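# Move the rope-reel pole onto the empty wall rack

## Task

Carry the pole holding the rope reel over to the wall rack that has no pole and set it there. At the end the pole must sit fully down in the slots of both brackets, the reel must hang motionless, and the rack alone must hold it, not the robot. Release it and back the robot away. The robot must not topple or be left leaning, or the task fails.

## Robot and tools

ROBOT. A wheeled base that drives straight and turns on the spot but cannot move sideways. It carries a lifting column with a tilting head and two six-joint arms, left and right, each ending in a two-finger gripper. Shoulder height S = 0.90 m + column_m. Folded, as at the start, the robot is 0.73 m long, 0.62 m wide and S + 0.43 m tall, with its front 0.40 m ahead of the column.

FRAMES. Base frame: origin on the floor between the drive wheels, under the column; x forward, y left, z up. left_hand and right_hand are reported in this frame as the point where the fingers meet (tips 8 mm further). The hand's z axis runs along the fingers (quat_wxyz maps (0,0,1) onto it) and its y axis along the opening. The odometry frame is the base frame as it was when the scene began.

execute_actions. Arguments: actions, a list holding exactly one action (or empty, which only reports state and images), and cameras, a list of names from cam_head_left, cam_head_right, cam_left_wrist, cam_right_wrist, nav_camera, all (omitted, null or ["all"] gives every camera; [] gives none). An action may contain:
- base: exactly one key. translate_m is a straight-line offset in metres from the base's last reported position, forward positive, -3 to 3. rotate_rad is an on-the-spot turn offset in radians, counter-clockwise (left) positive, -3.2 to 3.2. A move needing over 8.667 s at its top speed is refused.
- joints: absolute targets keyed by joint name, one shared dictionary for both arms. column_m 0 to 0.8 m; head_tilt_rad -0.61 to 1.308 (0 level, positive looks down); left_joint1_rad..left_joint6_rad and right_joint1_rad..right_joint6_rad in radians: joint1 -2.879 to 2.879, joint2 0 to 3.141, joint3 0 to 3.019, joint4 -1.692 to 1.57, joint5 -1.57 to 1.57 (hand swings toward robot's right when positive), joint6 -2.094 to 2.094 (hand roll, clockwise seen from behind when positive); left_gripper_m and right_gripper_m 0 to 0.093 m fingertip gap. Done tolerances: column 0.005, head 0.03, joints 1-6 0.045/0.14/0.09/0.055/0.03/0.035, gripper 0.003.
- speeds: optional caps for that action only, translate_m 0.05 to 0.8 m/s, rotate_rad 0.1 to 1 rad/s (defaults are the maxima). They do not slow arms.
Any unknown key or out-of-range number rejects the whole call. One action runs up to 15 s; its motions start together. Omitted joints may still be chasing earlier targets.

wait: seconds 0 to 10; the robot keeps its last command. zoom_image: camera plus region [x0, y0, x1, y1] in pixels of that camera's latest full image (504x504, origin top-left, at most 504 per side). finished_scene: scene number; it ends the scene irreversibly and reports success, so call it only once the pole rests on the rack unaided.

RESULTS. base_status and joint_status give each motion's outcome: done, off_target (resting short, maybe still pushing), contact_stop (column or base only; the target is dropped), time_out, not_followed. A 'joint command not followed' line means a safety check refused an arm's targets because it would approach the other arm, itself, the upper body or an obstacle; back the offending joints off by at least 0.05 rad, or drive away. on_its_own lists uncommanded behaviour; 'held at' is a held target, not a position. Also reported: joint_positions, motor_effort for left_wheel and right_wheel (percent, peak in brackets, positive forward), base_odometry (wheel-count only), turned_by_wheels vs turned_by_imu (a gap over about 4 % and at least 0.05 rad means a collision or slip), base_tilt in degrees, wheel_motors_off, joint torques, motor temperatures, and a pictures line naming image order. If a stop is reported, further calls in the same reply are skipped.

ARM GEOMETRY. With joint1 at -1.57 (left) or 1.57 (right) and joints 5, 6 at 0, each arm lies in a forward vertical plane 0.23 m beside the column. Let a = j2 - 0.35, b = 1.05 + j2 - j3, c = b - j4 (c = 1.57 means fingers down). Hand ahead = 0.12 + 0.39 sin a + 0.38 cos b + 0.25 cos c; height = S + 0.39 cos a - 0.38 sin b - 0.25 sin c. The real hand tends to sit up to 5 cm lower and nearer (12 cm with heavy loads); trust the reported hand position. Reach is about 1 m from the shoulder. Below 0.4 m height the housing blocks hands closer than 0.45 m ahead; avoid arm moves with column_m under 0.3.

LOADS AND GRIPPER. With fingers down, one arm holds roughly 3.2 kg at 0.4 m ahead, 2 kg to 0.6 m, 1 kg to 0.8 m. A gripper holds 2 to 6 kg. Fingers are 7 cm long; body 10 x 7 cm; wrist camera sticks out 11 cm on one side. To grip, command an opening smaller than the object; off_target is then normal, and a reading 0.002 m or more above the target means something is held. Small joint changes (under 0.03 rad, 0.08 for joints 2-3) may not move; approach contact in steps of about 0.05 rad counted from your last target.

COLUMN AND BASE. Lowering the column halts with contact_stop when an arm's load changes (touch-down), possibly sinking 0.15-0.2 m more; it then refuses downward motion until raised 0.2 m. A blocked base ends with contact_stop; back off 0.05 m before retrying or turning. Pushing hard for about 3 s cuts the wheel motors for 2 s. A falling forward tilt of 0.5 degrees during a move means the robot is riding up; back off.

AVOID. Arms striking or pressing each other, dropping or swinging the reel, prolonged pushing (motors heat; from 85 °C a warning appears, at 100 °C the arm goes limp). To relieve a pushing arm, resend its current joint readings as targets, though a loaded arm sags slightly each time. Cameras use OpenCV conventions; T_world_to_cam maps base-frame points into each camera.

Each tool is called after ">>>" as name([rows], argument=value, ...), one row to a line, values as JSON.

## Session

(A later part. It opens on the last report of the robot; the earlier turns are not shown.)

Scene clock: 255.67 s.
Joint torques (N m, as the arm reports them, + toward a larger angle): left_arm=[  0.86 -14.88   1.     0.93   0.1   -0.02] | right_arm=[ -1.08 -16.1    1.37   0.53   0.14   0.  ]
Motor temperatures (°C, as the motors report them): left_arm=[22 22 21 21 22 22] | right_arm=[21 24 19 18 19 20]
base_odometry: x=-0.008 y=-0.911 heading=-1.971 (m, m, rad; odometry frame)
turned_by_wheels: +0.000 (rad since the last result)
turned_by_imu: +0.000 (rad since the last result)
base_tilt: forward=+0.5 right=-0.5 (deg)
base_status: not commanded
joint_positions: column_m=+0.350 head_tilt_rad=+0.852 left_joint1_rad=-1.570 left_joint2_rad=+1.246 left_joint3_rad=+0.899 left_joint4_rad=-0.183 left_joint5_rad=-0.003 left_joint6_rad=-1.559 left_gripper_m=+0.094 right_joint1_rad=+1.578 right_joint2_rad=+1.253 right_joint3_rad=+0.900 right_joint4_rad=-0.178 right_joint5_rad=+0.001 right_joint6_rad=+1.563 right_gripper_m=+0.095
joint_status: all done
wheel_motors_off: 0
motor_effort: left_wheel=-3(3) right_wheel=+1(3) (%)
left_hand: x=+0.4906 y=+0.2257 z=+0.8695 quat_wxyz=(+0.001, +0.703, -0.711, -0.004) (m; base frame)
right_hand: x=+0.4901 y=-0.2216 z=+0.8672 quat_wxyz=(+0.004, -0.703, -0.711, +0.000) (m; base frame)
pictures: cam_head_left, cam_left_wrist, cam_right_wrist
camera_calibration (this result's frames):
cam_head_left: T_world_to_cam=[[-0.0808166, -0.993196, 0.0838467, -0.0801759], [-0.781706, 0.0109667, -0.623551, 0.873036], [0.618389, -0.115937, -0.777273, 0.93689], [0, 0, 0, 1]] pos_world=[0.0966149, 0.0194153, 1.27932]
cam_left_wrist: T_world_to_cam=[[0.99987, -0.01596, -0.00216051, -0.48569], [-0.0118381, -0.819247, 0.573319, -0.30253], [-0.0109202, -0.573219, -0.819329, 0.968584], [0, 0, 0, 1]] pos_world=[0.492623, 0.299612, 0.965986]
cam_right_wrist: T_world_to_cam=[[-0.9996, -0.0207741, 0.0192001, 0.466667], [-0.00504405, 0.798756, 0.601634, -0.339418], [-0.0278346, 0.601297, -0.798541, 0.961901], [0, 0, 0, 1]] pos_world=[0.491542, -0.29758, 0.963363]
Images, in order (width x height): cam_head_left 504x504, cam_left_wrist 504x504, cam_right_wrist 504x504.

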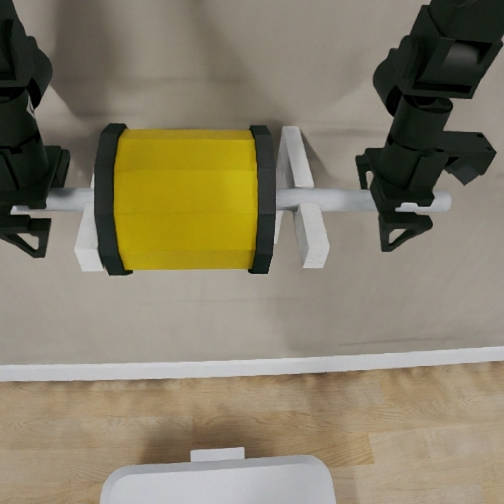

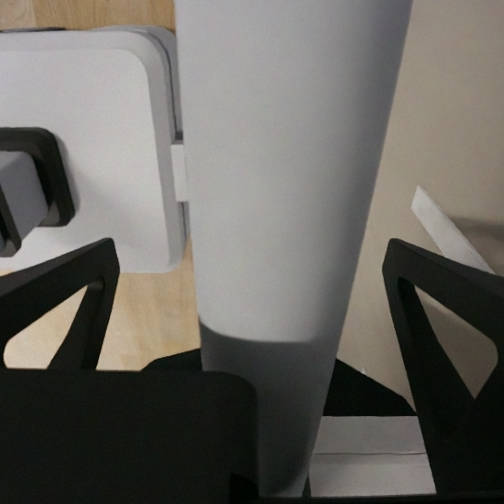

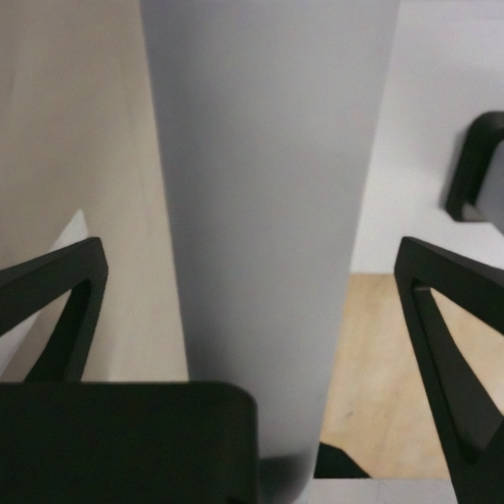

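>>> execute_actions([
  {"joints":{"column_m":0.325}},
], cameras=["cam_head_left","cam_left_wrist","cam_right_wrist"])

Scene clock: 272.80 s.
Joint torques (N m, as the arm reports them, + toward a larger angle): left_arm=[  0.89 -11.71   1.62   1.01  -0.1   -0.01] | right_arm=[ -1.07 -12.25   2.38   0.62   0.33   0.  ]
Motor temperatures (°C, as the motors report them): left_arm=[22 22 21 21 22 22] | right_arm=[21 24 19 18 19 20]
base_odometry: x=-0.008 y=-0.911 heading=-1.971 (m, m, rad; odometry frame)
turned_by_wheels: +0.000 (rad since the last result)
turned_by_imu: -0.001 (rad since the last result)
base_tilt: forward=+0.3 right=-0.4 (deg)
base_status: not commanded
joint_positions: column_m=+0.325 head_tilt_rad=+0.852 left_joint1_rad=-1.569 left_joint2_rad=+1.205 left_joint3_rad=+0.895 left_joint4_rad=-0.183 left_joint5_rad=+0.002 left_joint6_rad=-1.563 left_gripper_m=+0.094 right_joint1_rad=+1.578 right_joint2_rad=+1.207 right_joint3_rad=+0.891 right_joint4_rad=-0.178 right_joint5_rad=-0.005 right_joint6_rad=+1.563 right_gripper_m=+0.095
joint_status: all done
wheel_motors_off: 0
motor_effort: left_wheel=-2(3) right_wheel=+10(10) (%)
left_hand: x=+0.5041 y=+0.2252 z=+0.8598 quat_wxyz=(-0.011, +0.705, -0.709, +0.011) (m; base frame)
right_hand: x=+0.5013 y=-0.2211 z=+0.8584 quat_wxyz=(-0.007, -0.703, -0.711, -0.014) (m; base frame)
pictures: cam_head_left, cam_left_wrist, cam_right_wrist
camera_calibration (this result's frames):
cam_head_left: T_world_to_cam=[[-0.0808166, -0.993196, 0.0838467, -0.078082], [-0.781705, 0.0109667, -0.623551, 0.857464], [0.618389, -0.115937, -0.777273, 0.917479], [0, 0, 0, 1]] pos_world=[0.0966149, 0.0194153, 1.25435]
cam_left_wrist: T_world_to_cam=[[0.99928, -0.0118088, 0.0360454, -0.532676], [-0.0304317, -0.816853, 0.576043, -0.290684], [0.0226414, -0.576725, -0.816624, 0.942058], [0, 0, 0, 1]] pos_world=[0.502117, 0.299572, 0.955954]
cam_right_wrist: T_world_to_cam=[[-0.999655, -0.020241, -0.0167345, 0.509027], [-0.0262413, 0.795632, 0.605211, -0.327614], [0.00106444, 0.605442, -0.795889, 0.939028], [0, 0, 0, 1]] pos_world=[0.499255, -0.297563, 0.954156]
Images, in order (width x height): cam_head_left 504x504, cam_left_wrist 504x504, cam_right_wrist 504x504.

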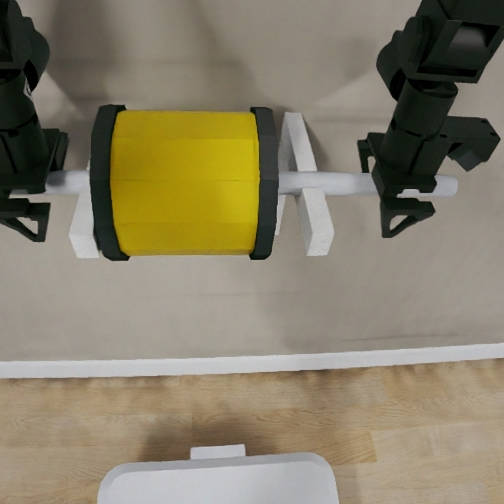

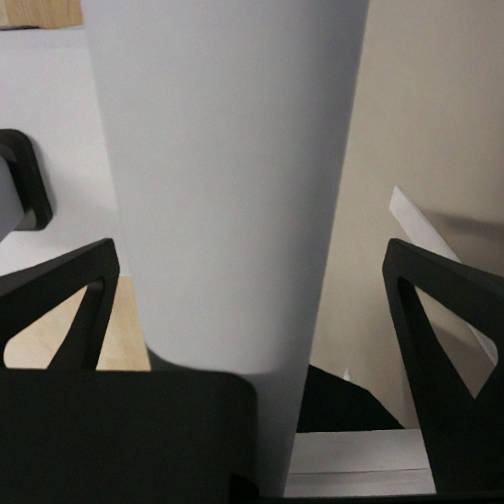

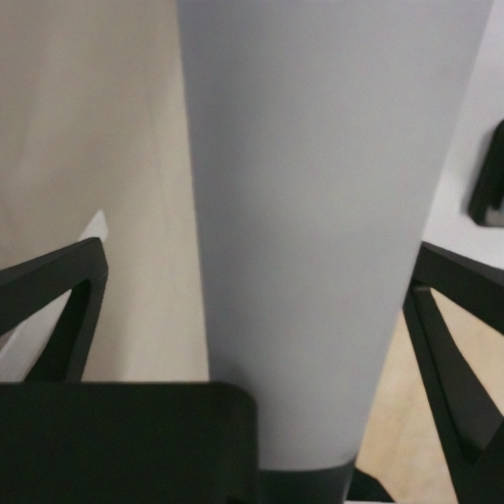

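>>> execute_actions([
  {"joints":{"column_m":0.345}},
], cameras=[])

>>> execute_actions([
  {"joints":{"left_gripper_m":0.0,"right_gripper_m":0.0}},
], cameras=["cam_head_left","cam_head_right","cam_left_wrist","cam_right_wrist"])

Scene clock: 287.20 s.
Joint torques (N m, as the arm reports them, + toward a larger angle): left_arm=[  0.98 -13.66   1.19   1.02  -0.1    0.02] | right_arm=[ -1.05 -14.7    2.02   0.53   0.25  -0.02]
Motor temperatures (°C, as the motors report them): left_arm=[22 22 21 21 22 22] | right_arm=[21 23 19 18 19 20]
base_odometry: x=-0.008 y=-0.911 heading=-1.971 (m, m, rad; odometry frame)
turned_by_wheels: +0.000 (rad since the last result)
turned_by_imu: -0.002 (rad since the last result)
base_tilt: forward=+0.4 right=-0.5 (deg)
base_status: not commanded
joint_positions: column_m=+0.345 head_tilt_rad=+0.852 left_joint1_rad=-1.569 left_joint2_rad=+1.229 left_joint3_rad=+0.896 left_joint4_rad=-0.182 left_joint5_rad=+0.002 left_joint6_rad=-1.563 left_gripper_m=+0.094 right_joint1_rad=+1.578 right_joint2_rad=+1.238 right_joint3_rad=+0.892 right_joint4_rad=-0.178 right_joint5_rad=-0.003 right_joint6_rad=+1.563 right_gripper_m=+0.095
joint_status: all done
wheel_motors_off: 0
motor_effort: left_wheel=-3(4) right_wheel=+4(14) (%)
left_hand: x=+0.4958 y=+0.2252 z=+0.8706 quat_wxyz=(-0.003, +0.705, -0.710, +0.003) (m; base frame)
right_hand: x=+0.4909 y=-0.2214 z=+0.8669 quat_wxyz=(+0.003, -0.703, -0.711, -0.003) (m; base frame)
pictures: none
No camera images: the call's "cameras" was empty. Leave "cameras" out to get every camera's image.

Scene clock: 287.93 s.
Joint torques (N m, as the arm reports them, + toward a larger angle): left_arm=[  0.89 -13.67   1.4    0.97  -0.1   -0.09] | right_arm=[ -0.92 -14.77   1.97   0.51   0.22  -0.03]
Motor temperatures (°C, as the motors report them): left_arm=[22 22 21 21 22 22] | right_arm=[21 23 19 18 19 20]
base_odometry: x=-0.008 y=-0.911 heading=-1.971 (m, m, rad; odometry frame)
turned_by_wheels: +0.000 (rad since the last result)
turned_by_imu: +0.000 (rad since the last result)
base_tilt: forward=+0.4 right=-0.5 (deg)
base_status: not commanded
joint_positions: column_m=+0.345 head_tilt_rad=+0.852 left_joint1_rad=-1.569 left_joint2_rad=+1.229 left_joint3_rad=+0.895 left_joint4_rad=-0.182 left_joint5_rad=+0.002 left_joint6_rad=-1.551 left_gripper_m=+0.024 right_joint1_rad=+1.578 right_joint2_rad=+1.238 right_joint3_rad=+0.892 right_joint4_rad=-0.177 right_joint5_rad=-0.002 right_joint6_rad=+1.564 right_gripper_m=+0.025
joint_status: left_gripper_m off_target (ended at +0.024, target +0.000); right_gripper_m off_target (ended at +0.025, target +0.000)
wheel_motors_off: 0
motor_effort: left_wheel=-4(4) right_wheel=+5(5) (%)
left_hand: x=+0.4952 y=+0.2252 z=+0.8705 quat_wxyz=(-0.003, +0.700, -0.714, +0.003) (m; base frame)
right_hand: x=+0.4909 y=-0.2215 z=+0.8668 quat_wxyz=(+0.003, -0.703, -0.711, -0.003) (m; base frame)
pictures: cam_head_left, cam_head_right, cam_left_wrist, cam_right_wrist
camera_calibration (this result's frames):
cam_head_left: T_world_to_cam=[[-0.0808138, -0.993196, 0.0838493, -0.0797523], [-0.781726, 0.0109667, -0.623526, 0.869827], [0.618364, -0.115937, -0.777293, 0.932958], [0, 0, 0, 1]] pos_world=[0.0966131, 0.0194153, 1.27423]
cam_head_right: T_world_to_cam=[[-0.0836053, -0.993526, 0.076915, -0.119549], [-0.775995, 0.0164874, -0.630523, 0.876204], [0.625173, -0.112401, -0.77235, 0.932179], [0, 0, 0, 1]] pos_world=[0.0871617, -0.0284437, 1.28163]
cam_left_wrist: T_world_to_cam=[[0.999636, -0.0239719, 0.0124083, -0.50103], [-0.0267398, -0.816631, 0.57654, -0.29943], [-0.00368779, -0.576662, -0.816974, 0.964338], [0, 0, 0, 1]] pos_world=[0.496397, 0.299563, 0.96669]
cam_right_wrist: T_world_to_cam=[[-0.999744, -0.0192319, 0.0119247, 0.474145], [-0.00813921, 0.797312, 0.603513, -0.339731], [-0.0211145, 0.603261, -0.797264, 0.957655], [0, 0, 0, 1]] pos_world=[0.491479, -0.297726, 0.962882]
Images, in order (width x height): cam_head_left 504x504, cam_head_right 504x504, cam_left_wrist 504x504, cam_right_wrist 504x504.

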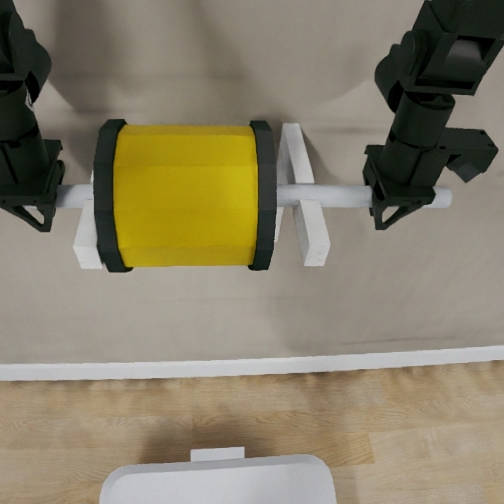

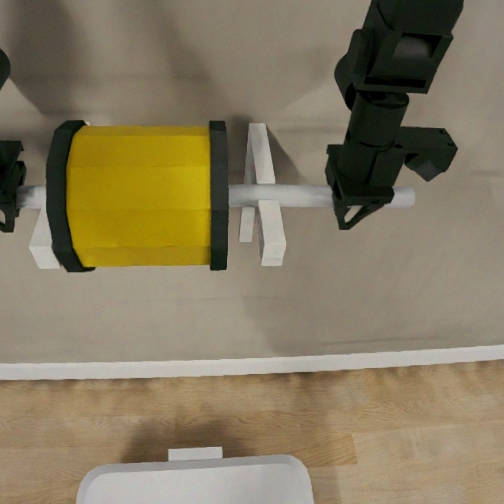

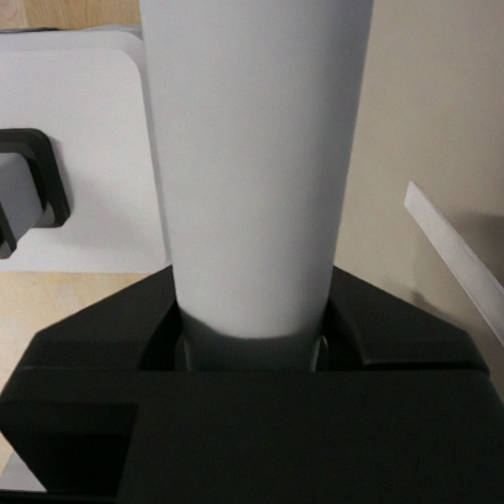

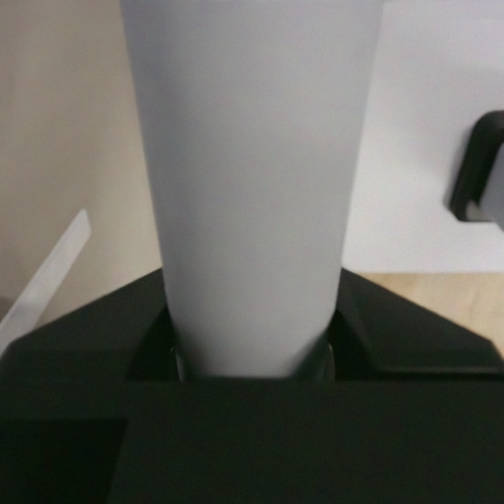

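>>> execute_actions([
  {"joints":{"column_m":0.39}},
], cameras=["cam_head_left","cam_left_wrist","cam_right_wrist"])

Scene clock: 294.47 s.
Joint torques (N m, as the arm reports them, + toward a larger angle): left_arm=[  0.88 -16.39   1.08   0.42  -0.18  -0.09] | right_arm=[ -1.09 -17.54   1.51   0.22   0.12   0.01]
Motor temperatures (°C, as the motors report them): left_arm=[22 22 21 21 22 22] | right_arm=[21 24 19 18 19 20]
base_odometry: x=-0.008 y=-0.911 heading=-1.971 (m, m, rad; odometry frame)
turned_by_wheels: +0.000 (rad since the last result)
turned_by_imu: -0.001 (rad since the last result)
base_tilt: forward=+0.4 right=-0.4 (deg)
base_status: not commanded
joint_positions: column_m=+0.390 head_tilt_rad=+0.852 left_joint1_rad=-1.569 left_joint2_rad=+1.264 left_joint3_rad=+0.897 left_joint4_rad=-0.170 left_joint5_rad=+0.004 left_joint6_rad=-1.552 left_gripper_m=+0.024 right_joint1_rad=+1.578 right_joint2_rad=+1.269 right_joint3_rad=+0.895 right_joint4_rad=-0.170 right_joint5_rad=+0.002 right_joint6_rad=+1.561 right_gripper_m=+0.025
joint_status: all done
wheel_motors_off: 0
motor_effort: left_wheel=-5(5) right_wheel=+3(6) (%)
left_hand: x=+0.4856 y=+0.2247 z=+0.9027 quat_wxyz=(+0.006, +0.701, -0.713, -0.004) (m; base frame)
right_hand: x=+0.4830 y=-0.2221 z=+0.9009 quat_wxyz=(+0.008, -0.702, -0.712, +0.005) (m; base frame)
pictures: cam_head_left, cam_left_wrist, cam_right_wrist
camera_calibration (this result's frames):
cam_head_left: T_world_to_cam=[[-0.0808138, -0.993196, 0.0838493, -0.083523], [-0.781726, 0.0109667, -0.623526, 0.897867], [0.618364, -0.115937, -0.777293, 0.967913], [0, 0, 0, 1]] pos_world=[0.0966131, 0.0194153, 1.3192]
cam_left_wrist: T_world_to_cam=[[0.999702, -0.0225937, -0.00927777, -0.472622], [-0.0130557, -0.815357, 0.578812, -0.327658], [-0.0206422, -0.578518, -0.815408, 0.997545], [0, 0, 0, 1]] pos_world=[0.488795, 0.299261, 0.998674]
cam_right_wrist: T_world_to_cam=[[-0.999253, -0.0219736, 0.0317955, 0.447129], [0.00153844, 0.799395, 0.600803, -0.361691], [-0.038619, 0.600403, -0.798764, 0.994163], [0, 0, 0, 1]] pos_world=[0.485745, -0.29794, 0.99719]
Images, in order (width x height): cam_head_left 504x504, cam_left_wrist 504x504, cam_right_wrist 504x504.

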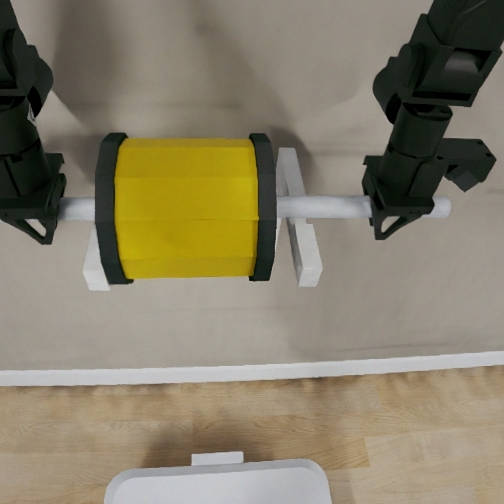

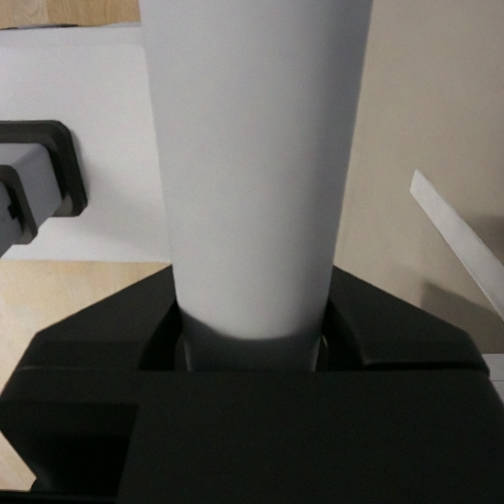

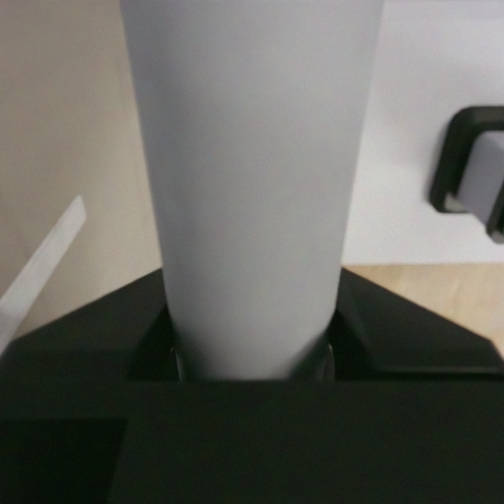

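>>> execute_actions([
  {"joints":{"column_m":0.56,"head_tilt_rad":0.7}},
], cameras=["cam_head_left","cam_left_wrist","nav_camera"])

Scene clock: 303.63 s.
Joint torques (N m, as the arm reports them, + toward a larger angle): left_arm=[  1.06 -16.76   1.05   0.4   -0.17  -0.08] | right_arm=[ -1.18 -17.56   1.51   0.23   0.13   0.01]
Motor temperatures (°C, as the motors report them): left_arm=[22 23 21 21 22 22] | right_arm=[21 24 19 18 19 20]
base_odometry: x=-0.008 y=-0.911 heading=-1.971 (m, m, rad; odometry frame)
turned_by_wheels: +0.000 (rad since the last result)
turned_by_imu: -0.001 (rad since the last result)
base_tilt: forward=+0.4 right=-0.4 (deg)
base_status: not commanded
joint_positions: column_m=+0.560 head_tilt_rad=+0.717 left_joint1_rad=-1.569 left_joint2_rad=+1.266 left_joint3_rad=+0.897 left_joint4_rad=-0.170 left_joint5_rad=+0.004 left_joint6_rad=-1.552 left_gripper_m=+0.024 right_joint1_rad=+1.578 right_joint2_rad=+1.271 right_joint3_rad=+0.895 right_joint4_rad=-0.170 right_joint5_rad=+0.002 right_joint6_rad=+1.561 right_gripper_m=+0.025
joint_status: all done
wheel_motors_off: 0
motor_effort: left_wheel=-4(5) right_wheel=+4(3) (%)
left_hand: x=+0.4847 y=+0.2247 z=+1.0719 quat_wxyz=(+0.007, +0.701, -0.713, -0.005) (m; base frame)
right_hand: x=+0.4820 y=-0.2221 z=+1.0700 quat_wxyz=(+0.009, -0.702, -0.712, +0.006) (m; base frame)
pictures: cam_head_left, cam_left_wrist, nav_camera
camera_calibration (this result's frames):
cam_head_left: T_world_to_cam=[[-0.09139, -0.993196, 0.0721765, -0.0792032], [-0.69043, 0.0109667, -0.723316, 1.15356], [0.717603, -0.115937, -0.686735, 0.955093], [0, 0, 0, 1]] pos_world=[0.103839, 0.0194153, 1.496]
cam_left_wrist: T_world_to_cam=[[0.999678, -0.0225905, -0.0115659, -0.467697], [-0.0117282, -0.815356, 0.578842, -0.426262], [-0.0225066, -0.57852, -0.815358, 1.13632], [0, 0, 0, 1]] pos_world=[0.488122, 0.299262, 1.16784]
Images, in order (width x height): cam_head_left 504x504, cam_left_wrist 504x504, nav_camera 504x504.

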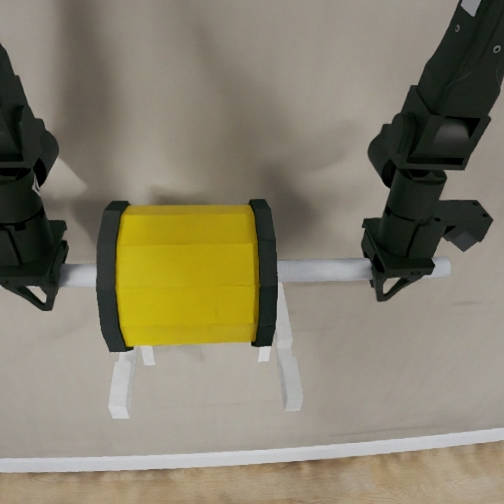

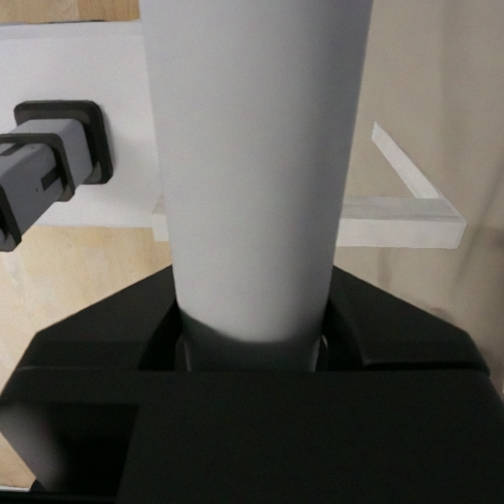

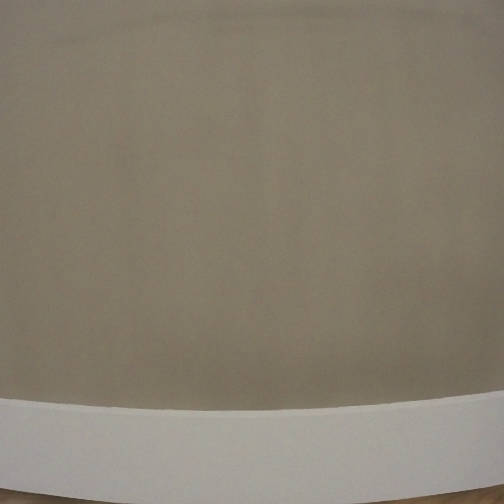

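>>> execute_actions([
  {"base":{"translate_m":-0.89},"speeds":{"translate_m":0.5},"joints":{"column_m":0.65,"head_tilt_rad":0.55}},
], cameras=["cam_head_left"])

>>> execute_actions([
  {"base":{"rotate_rad":-1.56},"speeds":{"rotate_rad":0.6}},
], cameras=["cam_head_left","nav_camera"])

Scene clock: 344.90 s.
Joint torques (N m, as the arm reports them, + toward a larger angle): left_arm=[  0.49 -16.69   1.35   0.36  -0.17  -0.09] | right_arm=[ -0.94 -18.11   1.73   0.16   0.11   0.02]
Motor temperatures (°C, as the motors report them): left_arm=[22 23 21 21 22 22] | right_arm=[21 25 19 18 19 20]
base_odometry: x=+0.338 y=-0.091 heading=-1.970 (m, m, rad; odometry frame)
turned_by_wheels: +0.001 (rad since the last result)
turned_by_imu: +0.003 (rad since the last result)
base_tilt: forward=+0.4 right=-0.5 (deg)
base_status: done
joint_positions: column_m=+0.650 head_tilt_rad=+0.568 left_joint1_rad=-1.570 left_joint2_rad=+1.269 left_joint3_rad=+0.890 left_joint4_rad=-0.170 left_joint5_rad=+0.004 left_joint6_rad=-1.553 left_gripper_m=+0.024 right_joint1_rad=+1.578 right_joint2_rad=+1.273 right_joint3_rad=+0.889 right_joint4_rad=-0.170 right_joint5_rad=+0.002 right_joint6_rad=+1.561 right_gripper_m=+0.025
joint_status: all done
wheel_motors_off: 0
motor_effort: left_wheel=+3(92) right_wheel=-4(67) (%)
left_hand: x=+0.4798 y=+0.2245 z=+1.1607 quat_wxyz=(+0.010, +0.701, -0.713, -0.008) (m; base frame)
right_hand: x=+0.4772 y=-0.2221 z=+1.1590 quat_wxyz=(+0.012, -0.702, -0.712, +0.009) (m; base frame)
pictures: cam_head_left
camera_calibration (this result's frames):
cam_head_left: T_world_to_cam=[[-0.101094, -0.993196, 0.0578067, -0.0617055], [-0.575378, 0.0109667, -0.817814, 1.36748], [0.811616, -0.115937, -0.572572, 0.82543], [0, 0, 0, 1]] pos_world=[0.11065, 0.0194153, 1.59453]
Images, in order (width x height): cam_head_left 504x504.

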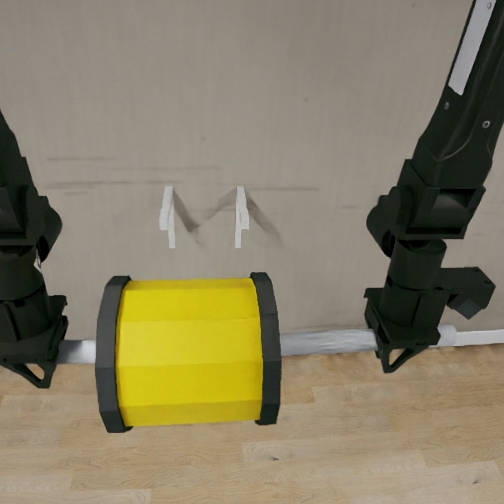

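Scene clock: 348.67 s.
Joint torques (N m, as the arm reports them, + toward a larger angle): left_arm=[  1.48 -16.93   1.38   0.4   -0.17  -0.08] | right_arm=[ -0.96 -17.38   1.88   0.17   0.12   0.02]
Motor temperatures (°C, as the motors report them): left_arm=[22 23 21 21 22 22] | right_arm=[21 25 19 18 19 20]
base_odometry: x=+0.338 y=-0.091 heading=+2.754 (m, m, rad; odometry frame)
turned_by_wheels: -1.559 (rad since the last result)
turned_by_imu: -1.564 (rad since the last result)
base_tilt: forward=+0.4 right=-0.4 (deg)
base_status: done
joint_positions: column_m=+0.650 head_tilt_rad=+0.568 left_joint1_rad=-1.571 left_joint2_rad=+1.269 left_joint3_rad=+0.890 left_joint4_rad=-0.170 left_joint5_rad=+0.004 left_joint6_rad=-1.553 left_gripper_m=+0.024 right_joint1_rad=+1.576 right_joint2_rad=+1.273 right_joint3_rad=+0.889 right_joint4_rad=-0.170 right_joint5_rad=+0.001 right_joint6_rad=+1.560 right_gripper_m=+0.025
joint_status: not commanded
wheel_motors_off: 0
motor_effort: left_wheel=+6(79) right_wheel=-6(53) (%)
left_hand: x=+0.4798 y=+0.2239 z=+1.1607 quat_wxyz=(+0.010, +0.701, -0.713, -0.007) (m; base frame)
right_hand: x=+0.4772 y=-0.2228 z=+1.1590 quat_wxyz=(+0.012, -0.702, -0.712, +0.010) (m; base frame)
pictures: cam_head_left, nav_camera
camera_calibration (this result's frames):
cam_head_left: T_world_to_cam=[[-0.101094, -0.993196, 0.0578067, -0.0617055], [-0.575378, 0.0109667, -0.817814, 1.36748], [0.811616, -0.115937, -0.572572, 0.82543], [0, 0, 0, 1]] pos_world=[0.11065, 0.0194153, 1.59453]
Images, in order (width x height): cam_head_left 504x504, nav_camera 504x504.

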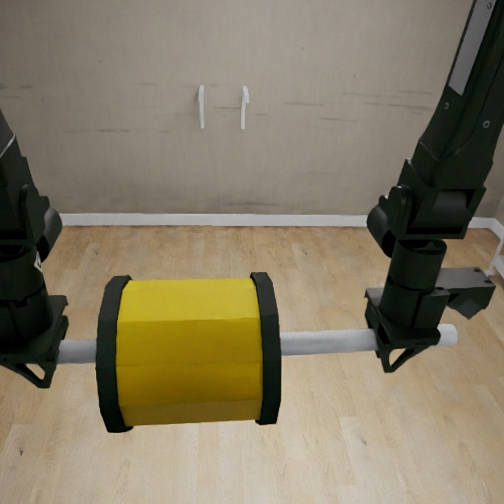

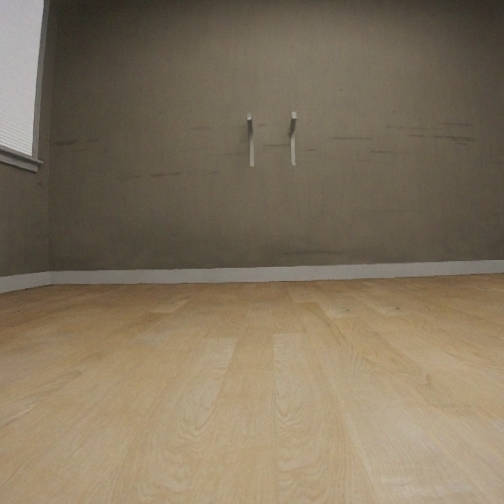

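>>> execute_actions([
  {"base":{"rotate_rad":-0.105},"speeds":{"rotate_rad":0.4}},
], cameras=[])

>>> execute_actions([
  {"base":{"translate_m":1.55},"speeds":{"translate_m":0.5}},
], cameras=[])

>>> execute_actions([
  {"base":{"rotate_rad":0.105},"speeds":{"rotate_rad":0.4}},
], cameras=["cam_head_left","cam_head_right","nav_camera"])

Scene clock: 365.67 s.
Joint torques (N m, as the arm reports them, + toward a larger angle): left_arm=[  1.39 -16.86   1.38   0.4   -0.15  -0.07] | right_arm=[ -0.96 -17.67   1.85   0.2    0.15   0.01]
Motor temperatures (°C, as the motors report them): left_arm=[22 24 21 21 22 22] | right_arm=[21 25 19 18 19 20]
base_odometry: x=+0.338 y=-0.091 heading=+2.650 (m, m, rad; odometry frame)
turned_by_wheels: -0.104 (rad since the last result)
turned_by_imu: -0.105 (rad since the last result)
base_tilt: forward=+0.3 right=-0.5 (deg)
base_status: done
joint_positions: column_m=+0.650 head_tilt_rad=+0.568 left_joint1_rad=-1.572 left_joint2_rad=+1.269 left_joint3_rad=+0.890 left_joint4_rad=-0.170 left_joint5_rad=+0.004 left_joint6_rad=-1.553 left_gripper_m=+0.024 right_joint1_rad=+1.575 right_joint2_rad=+1.273 right_joint3_rad=+0.889 right_joint4_rad=-0.170 right_joint5_rad=+0.001 right_joint6_rad=+1.560 right_gripper_m=+0.025
joint_status: not commanded
wheel_motors_off: 0
motor_effort: left_wheel=+5(35) right_wheel=-4(29) (%)
left_hand: x=+0.4798 y=+0.2231 z=+1.1607 quat_wxyz=(+0.011, +0.701, -0.713, -0.007) (m; base frame)
right_hand: x=+0.4772 y=-0.2236 z=+1.1590 quat_wxyz=(+0.012, -0.702, -0.712, +0.010) (m; base frame)
pictures: none
No camera images: the call's "cameras" was empty. Leave "cameras" out to get every camera's image.

Scene clock: 370.43 s.
Joint torques (N m, as the arm reports them, + toward a larger angle): left_arm=[  1.16 -16.98   0.97   0.52  -0.15  -0.07] | right_arm=[ -0.98 -18.01   1.52   0.22   0.16   0.02]
Motor temperatures (°C, as the motors report them): left_arm=[22 24 21 21 22 22] | right_arm=[21 25 19 18 19 20]
base_odometry: x=-1.028 y=+0.641 heading=+2.649 (m, m, rad; odometry frame)
turned_by_wheels: -0.001 (rad since the last result)
turned_by_imu: -0.006 (rad since the last result)
base_tilt: forward=+0.4 right=-0.5 (deg)
base_status: done
joint_positions: column_m=+0.650 head_tilt_rad=+0.567 left_joint1_rad=-1.572 left_joint2_rad=+1.270 left_joint3_rad=+0.896 left_joint4_rad=-0.170 left_joint5_rad=+0.003 left_joint6_rad=-1.555 left_gripper_m=+0.024 right_joint1_rad=+1.575 right_joint2_rad=+1.274 right_joint3_rad=+0.895 right_joint4_rad=-0.170 right_joint5_rad=+0.001 right_joint6_rad=+1.559 right_gripper_m=+0.025
joint_status: not commanded
wheel_motors_off: 0
motor_effort: left_wheel=-2(72) right_wheel=+1(67) (%)
left_hand: x=+0.4827 y=+0.2232 z=+1.1604 quat_wxyz=(+0.009, +0.701, -0.713, -0.006) (m; base frame)
right_hand: x=+0.4809 y=-0.2236 z=+1.1591 quat_wxyz=(+0.010, -0.702, -0.712, +0.008) (m; base frame)
pictures: none
No camera images: the call's "cameras" was empty. Leave "cameras" out to get every camera's image.

Scene clock: 371.53 s.
Joint torques (N m, as the arm reports them, + toward a larger angle): left_arm=[  0.89 -17.01   1.03   0.43  -0.15  -0.06] | right_arm=[ -0.81 -17.85   1.42   0.19   0.19   0.02]
Motor temperatures (°C, as the motors report them): left_arm=[22 24 21 21 22 22] | right_arm=[21 25 19 18 19 20]
base_odometry: x=-1.028 y=+0.641 heading=+2.752 (m, m, rad; odometry frame)
turned_by_wheels: +0.103 (rad since the last result)
turned_by_imu: +0.101 (rad since the last result)
base_tilt: forward=+0.4 right=-0.4 (deg)
base_status: done
joint_positions: column_m=+0.650 head_tilt_rad=+0.567 left_joint1_rad=-1.572 left_joint2_rad=+1.270 left_joint3_rad=+0.896 left_joint4_rad=-0.170 left_joint5_rad=+0.003 left_joint6_rad=-1.555 left_gripper_m=+0.024 right_joint1_rad=+1.574 right_joint2_rad=+1.274 right_joint3_rad=+0.895 right_joint4_rad=-0.170 right_joint5_rad=+0.000 right_joint6_rad=+1.558 right_gripper_m=+0.025
joint_status: not commanded
wheel_motors_off: 0
motor_effort: left_wheel=-1(70) right_wheel=+0(55) (%)
left_hand: x=+0.4827 y=+0.2232 z=+1.1604 quat_wxyz=(+0.009, +0.701, -0.713, -0.006) (m; base frame)
right_hand: x=+0.4809 y=-0.2238 z=+1.1591 quat_wxyz=(+0.010, -0.702, -0.712, +0.008) (m; base frame)
pictures: cam_head_left, cam_head_right, nav_camera
camera_calibration (this result's frames):
cam_head_left: T_world_to_cam=[[-0.1011, -0.993196, 0.0577968, -0.061689], [-0.575298, 0.0109667, -0.81787, 1.36757], [0.811672, -0.115937, -0.572493, 0.825298], [0, 0, 0, 1]] pos_world=[0.110654, 0.0194153, 1.59454]
cam_head_right: T_world_to_cam=[[-0.101833, -0.993526, 0.0503578, -0.0986483], [-0.567834, 0.0164874, -0.822978, 1.37291], [0.81682, -0.112401, -0.565837, 0.820293], [0, 0, 0, 1]] pos_world=[0.0995054, -0.0284437, 1.59899]
Images, in order (width x height): cam_head_left 504x504, cam_head_right 504x504, nav_camera 504x504.

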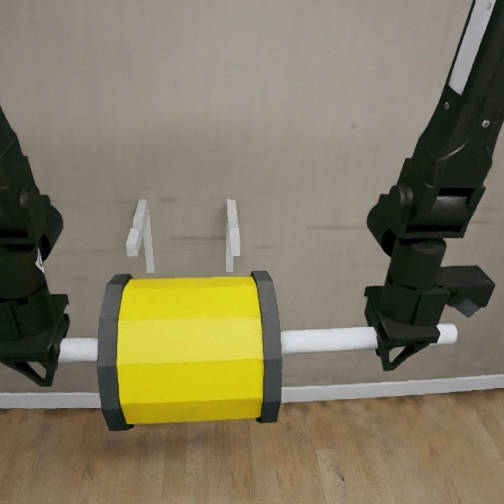

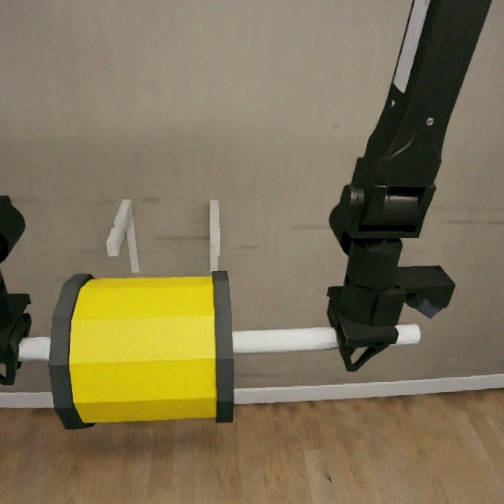

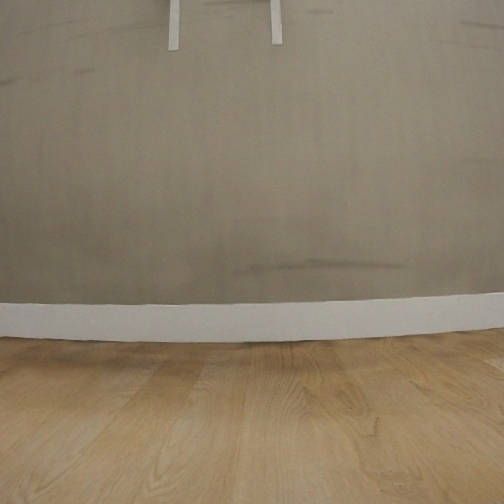

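>>> zoom_image(camera="cam_head_left", region=[100, 180, 280, 290])

Region (100, 180, 280, 290) of cam_head_left's 504x504 image, scaled by 2.800, with more detail than that image has.

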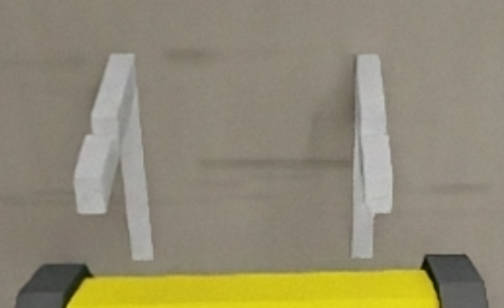

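>>> execute_actions([
  {"base":{"rotate_rad":0.072},"speeds":{"rotate_rad":0.3}},
], cameras=[])

>>> execute_actions([
  {"base":{"translate_m":0.42},"speeds":{"translate_m":0.3},"joints":{"head_tilt_rad":0.75}},
], cameras=[])

>>> execute_actions([
  {"base":{"rotate_rad":-0.072},"speeds":{"rotate_rad":0.3}},
])

Scene clock: 439.37 s.
Joint torques (N m, as the arm reports them, + toward a larger angle): left_arm=[  1.4  -17.02   1.04   0.43  -0.14  -0.06] | right_arm=[ -0.67 -17.77   1.5    0.22   0.19   0.04]
Motor temperatures (°C, as the motors report them): left_arm=[22 24 21 21 22 22] | right_arm=[21 26 19 18 19 20]
base_odometry: x=-1.029 y=+0.641 heading=+2.822 (m, m, rad; odometry frame)
turned_by_wheels: +0.070 (rad since the last result)
turned_by_imu: +0.068 (rad since the last result)
base_tilt: forward=+0.4 right=-0.4 (deg)
base_status: done
joint_positions: column_m=+0.650 head_tilt_rad=+0.567 left_joint1_rad=-1.573 left_joint2_rad=+1.270 left_joint3_rad=+0.896 left_joint4_rad=-0.170 left_joint5_rad=+0.003 left_joint6_rad=-1.555 left_gripper_m=+0.024 right_joint1_rad=+1.574 right_joint2_rad=+1.274 right_joint3_rad=+0.895 right_joint4_rad=-0.170 right_joint5_rad=-0.001 right_joint6_rad=+1.558 right_gripper_m=+0.025
joint_status: not commanded
wheel_motors_off: 0
motor_effort: left_wheel=-1(83) right_wheel=+0(35) (%)
left_hand: x=+0.4827 y=+0.2230 z=+1.1604 quat_wxyz=(+0.009, +0.701, -0.713, -0.005) (m; base frame)
right_hand: x=+0.4809 y=-0.2237 z=+1.1591 quat_wxyz=(+0.010, -0.702, -0.712, +0.008) (m; base frame)
pictures: none
No camera images: the call's "cameras" was empty. Leave "cameras" out to get every camera's image.

Scene clock: 442.03 s.
Joint torques (N m, as the arm reports them, + toward a larger angle): left_arm=[  1.13 -17.02   0.91   0.39  -0.14  -0.05] | right_arm=[ -1.01 -17.88   1.56   0.17   0.2    0.05]
Motor temperatures (°C, as the motors report them): left_arm=[22 24 21 21 22 22] | right_arm=[21 26 19 18 19 20]
base_odometry: x=-1.427 y=+0.773 heading=+2.823 (m, m, rad; odometry frame)
turned_by_wheels: +0.001 (rad since the last result)
turned_by_imu: +0.000 (rad since the last result)
base_tilt: forward=+0.4 right=-0.5 (deg)
base_status: done
joint_positions: column_m=+0.650 head_tilt_rad=+0.753 left_joint1_rad=-1.573 left_joint2_rad=+1.271 left_joint3_rad=+0.896 left_joint4_rad=-0.170 left_joint5_rad=+0.003 left_joint6_rad=-1.556 left_gripper_m=+0.024 right_joint1_rad=+1.574 right_joint2_rad=+1.274 right_joint3_rad=+0.895 right_joint4_rad=-0.170 right_joint5_rad=+0.000 right_joint6_rad=+1.558 right_gripper_m=+0.025
joint_status: all done
wheel_motors_off: 0
motor_effort: left_wheel=+3(85) right_wheel=-3(44) (%)
left_hand: x=+0.4822 y=+0.2230 z=+1.1601 quat_wxyz=(+0.009, +0.701, -0.713, -0.006) (m; base frame)
right_hand: x=+0.4803 y=-0.2238 z=+1.1588 quat_wxyz=(+0.010, -0.702, -0.712, +0.008) (m; base frame)
pictures: none
No camera images: the call's "cameras" was empty. Leave "cameras" out to get every camera's image.

Scene clock: 443.27 s.
Joint torques (N m, as the arm reports them, + toward a larger angle): left_arm=[  1.55 -17.89   1.     0.34  -0.15  -0.05] | right_arm=[ -0.75 -17.77   1.5    0.18   0.16   0.04]
Motor temperatures (°C, as the motors report them): left_arm=[22 24 21 21 22 22] | right_arm=[21 26 19 18 19 20]
base_odometry: x=-1.428 y=+0.773 heading=+2.753 (m, m, rad; odometry frame)
turned_by_wheels: -0.070 (rad since the last result)
turned_by_imu: -0.070 (rad since the last result)
base_tilt: forward=+0.4 right=-0.4 (deg)
base_status: done
joint_positions: column_m=+0.650 head_tilt_rad=+0.753 left_joint1_rad=-1.573 left_joint2_rad=+1.271 left_joint3_rad=+0.896 left_joint4_rad=-0.170 left_joint5_rad=+0.003 left_joint6_rad=-1.556 left_gripper_m=+0.024 right_joint1_rad=+1.573 right_joint2_rad=+1.274 right_joint3_rad=+0.895 right_joint4_rad=-0.170 right_joint5_rad=+0.000 right_joint6_rad=+1.558 right_gripper_m=+0.025
joint_status: not commanded
wheel_motors_off: 0
motor_effort: left_wheel=+1(61) right_wheel=+0(56) (%)
left_hand: x=+0.4822 y=+0.2228 z=+1.1601 quat_wxyz=(+0.010, +0.701, -0.713, -0.006) (m; base frame)
right_hand: x=+0.4803 y=-0.2241 z=+1.1588 quat_wxyz=(+0.010, -0.702, -0.712, +0.008) (m; base frame)
pictures: cam_head_left, cam_head_right, cam_left_wrist, cam_right_wrist, nav_camera
camera_calibration (this result's frames):
cam_head_left: T_world_to_cam=[[-0.0887252, -0.993196, 0.0754282, -0.0911506], [-0.716089, 0.0109667, -0.697923, 1.17839], [0.692347, -0.115937, -0.71219, 1.05979], [0, 0, 0, 1]] pos_world=[0.102003, 0.0194153, 1.58408]
cam_head_right: T_world_to_cam=[[-0.0908158, -0.993526, 0.0682514, -0.128471], [-0.709693, 0.0164874, -0.704318, 1.18588], [0.698633, -0.112401, -0.706596, 1.05647], [0, 0, 0, 1]] pos_world=[0.0918644, -0.0284437, 1.5905]
cam_left_wrist: T_world_to_cam=[[0.999628, -0.0211171, -0.0172457, -0.457929], [-0.0071723, -0.813934, 0.580913, -0.483882], [-0.0263041, -0.580573, -0.813783, 1.20759], [0, 0, 0, 1]] pos_world=[0.486052, 0.297574, 1.25591]
cam_right_wrist: T_world_to_cam=[[-0.998996, -0.0232221, 0.0383223, 0.428202], [0.00435582, 0.800856, 0.598842, -0.513725], [-0.044597, 0.598407, -0.79995, 1.20509], [0, 0, 0, 1]] pos_world=[0.483753, -0.299771, 1.25524]
Images, in order (width x height): cam_head_left 504x504, cam_head_right 504x504, cam_left_wrist 504x504, cam_right_wrist 504x504, nav_camera 504x504.

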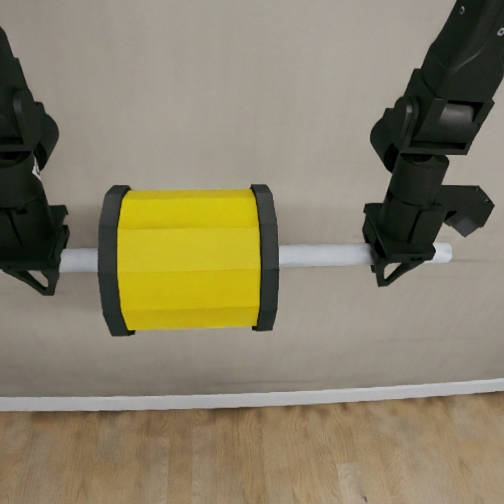

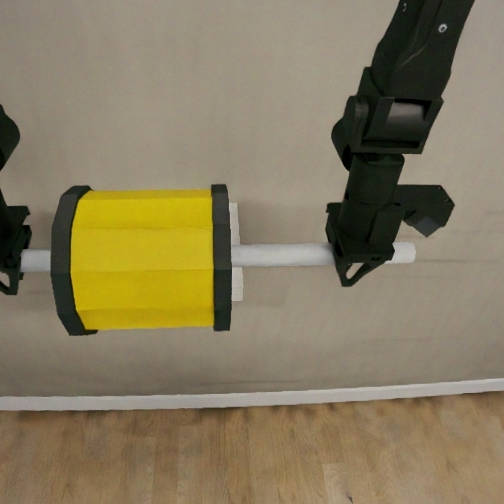

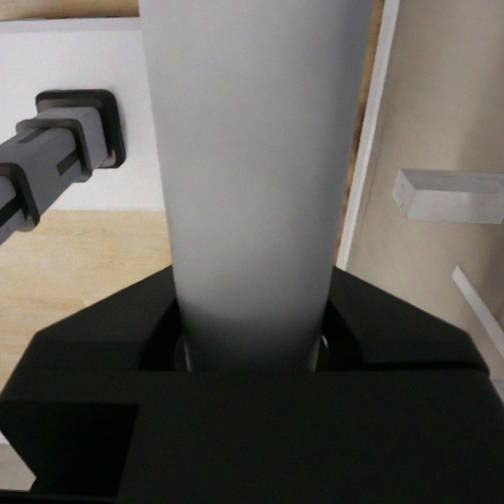

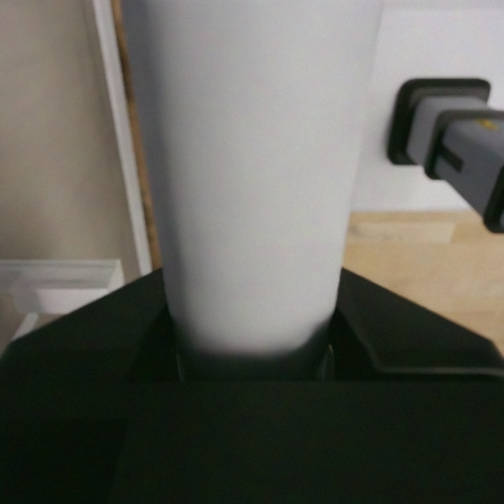

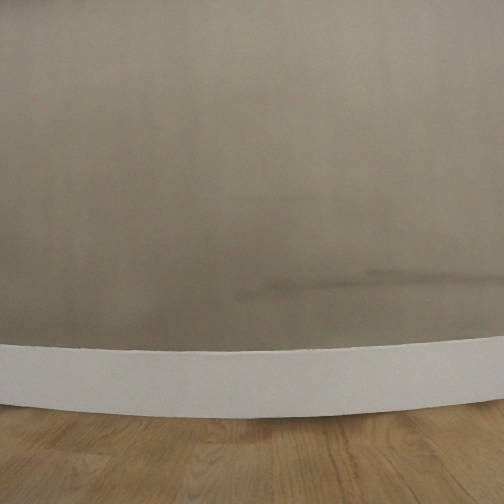

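>>> zoom_image(camera="cam_left_wrist", region=[364, 140, 504, 280])

>>> zoom_image(camera="cam_right_wrist", region=[0, 220, 170, 360])

Region (364, 140, 504, 280) of cam_left_wrist's 504x504 image, scaled by 3.600, with more detail than that image has.

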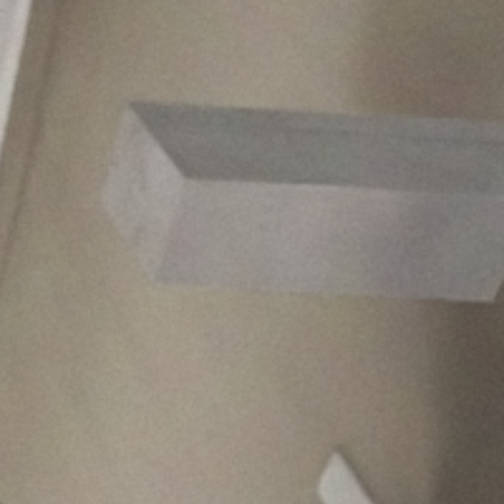

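Region (0, 220, 170, 360) of cam_right_wrist's 504x504 image, scaled by 2.965, with more detail than that image has; it fills the top 415 rows of this view, and the rest is white.

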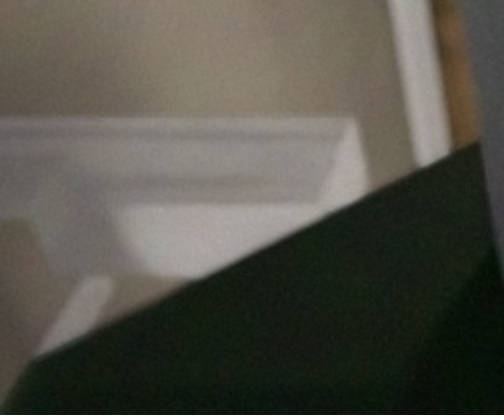

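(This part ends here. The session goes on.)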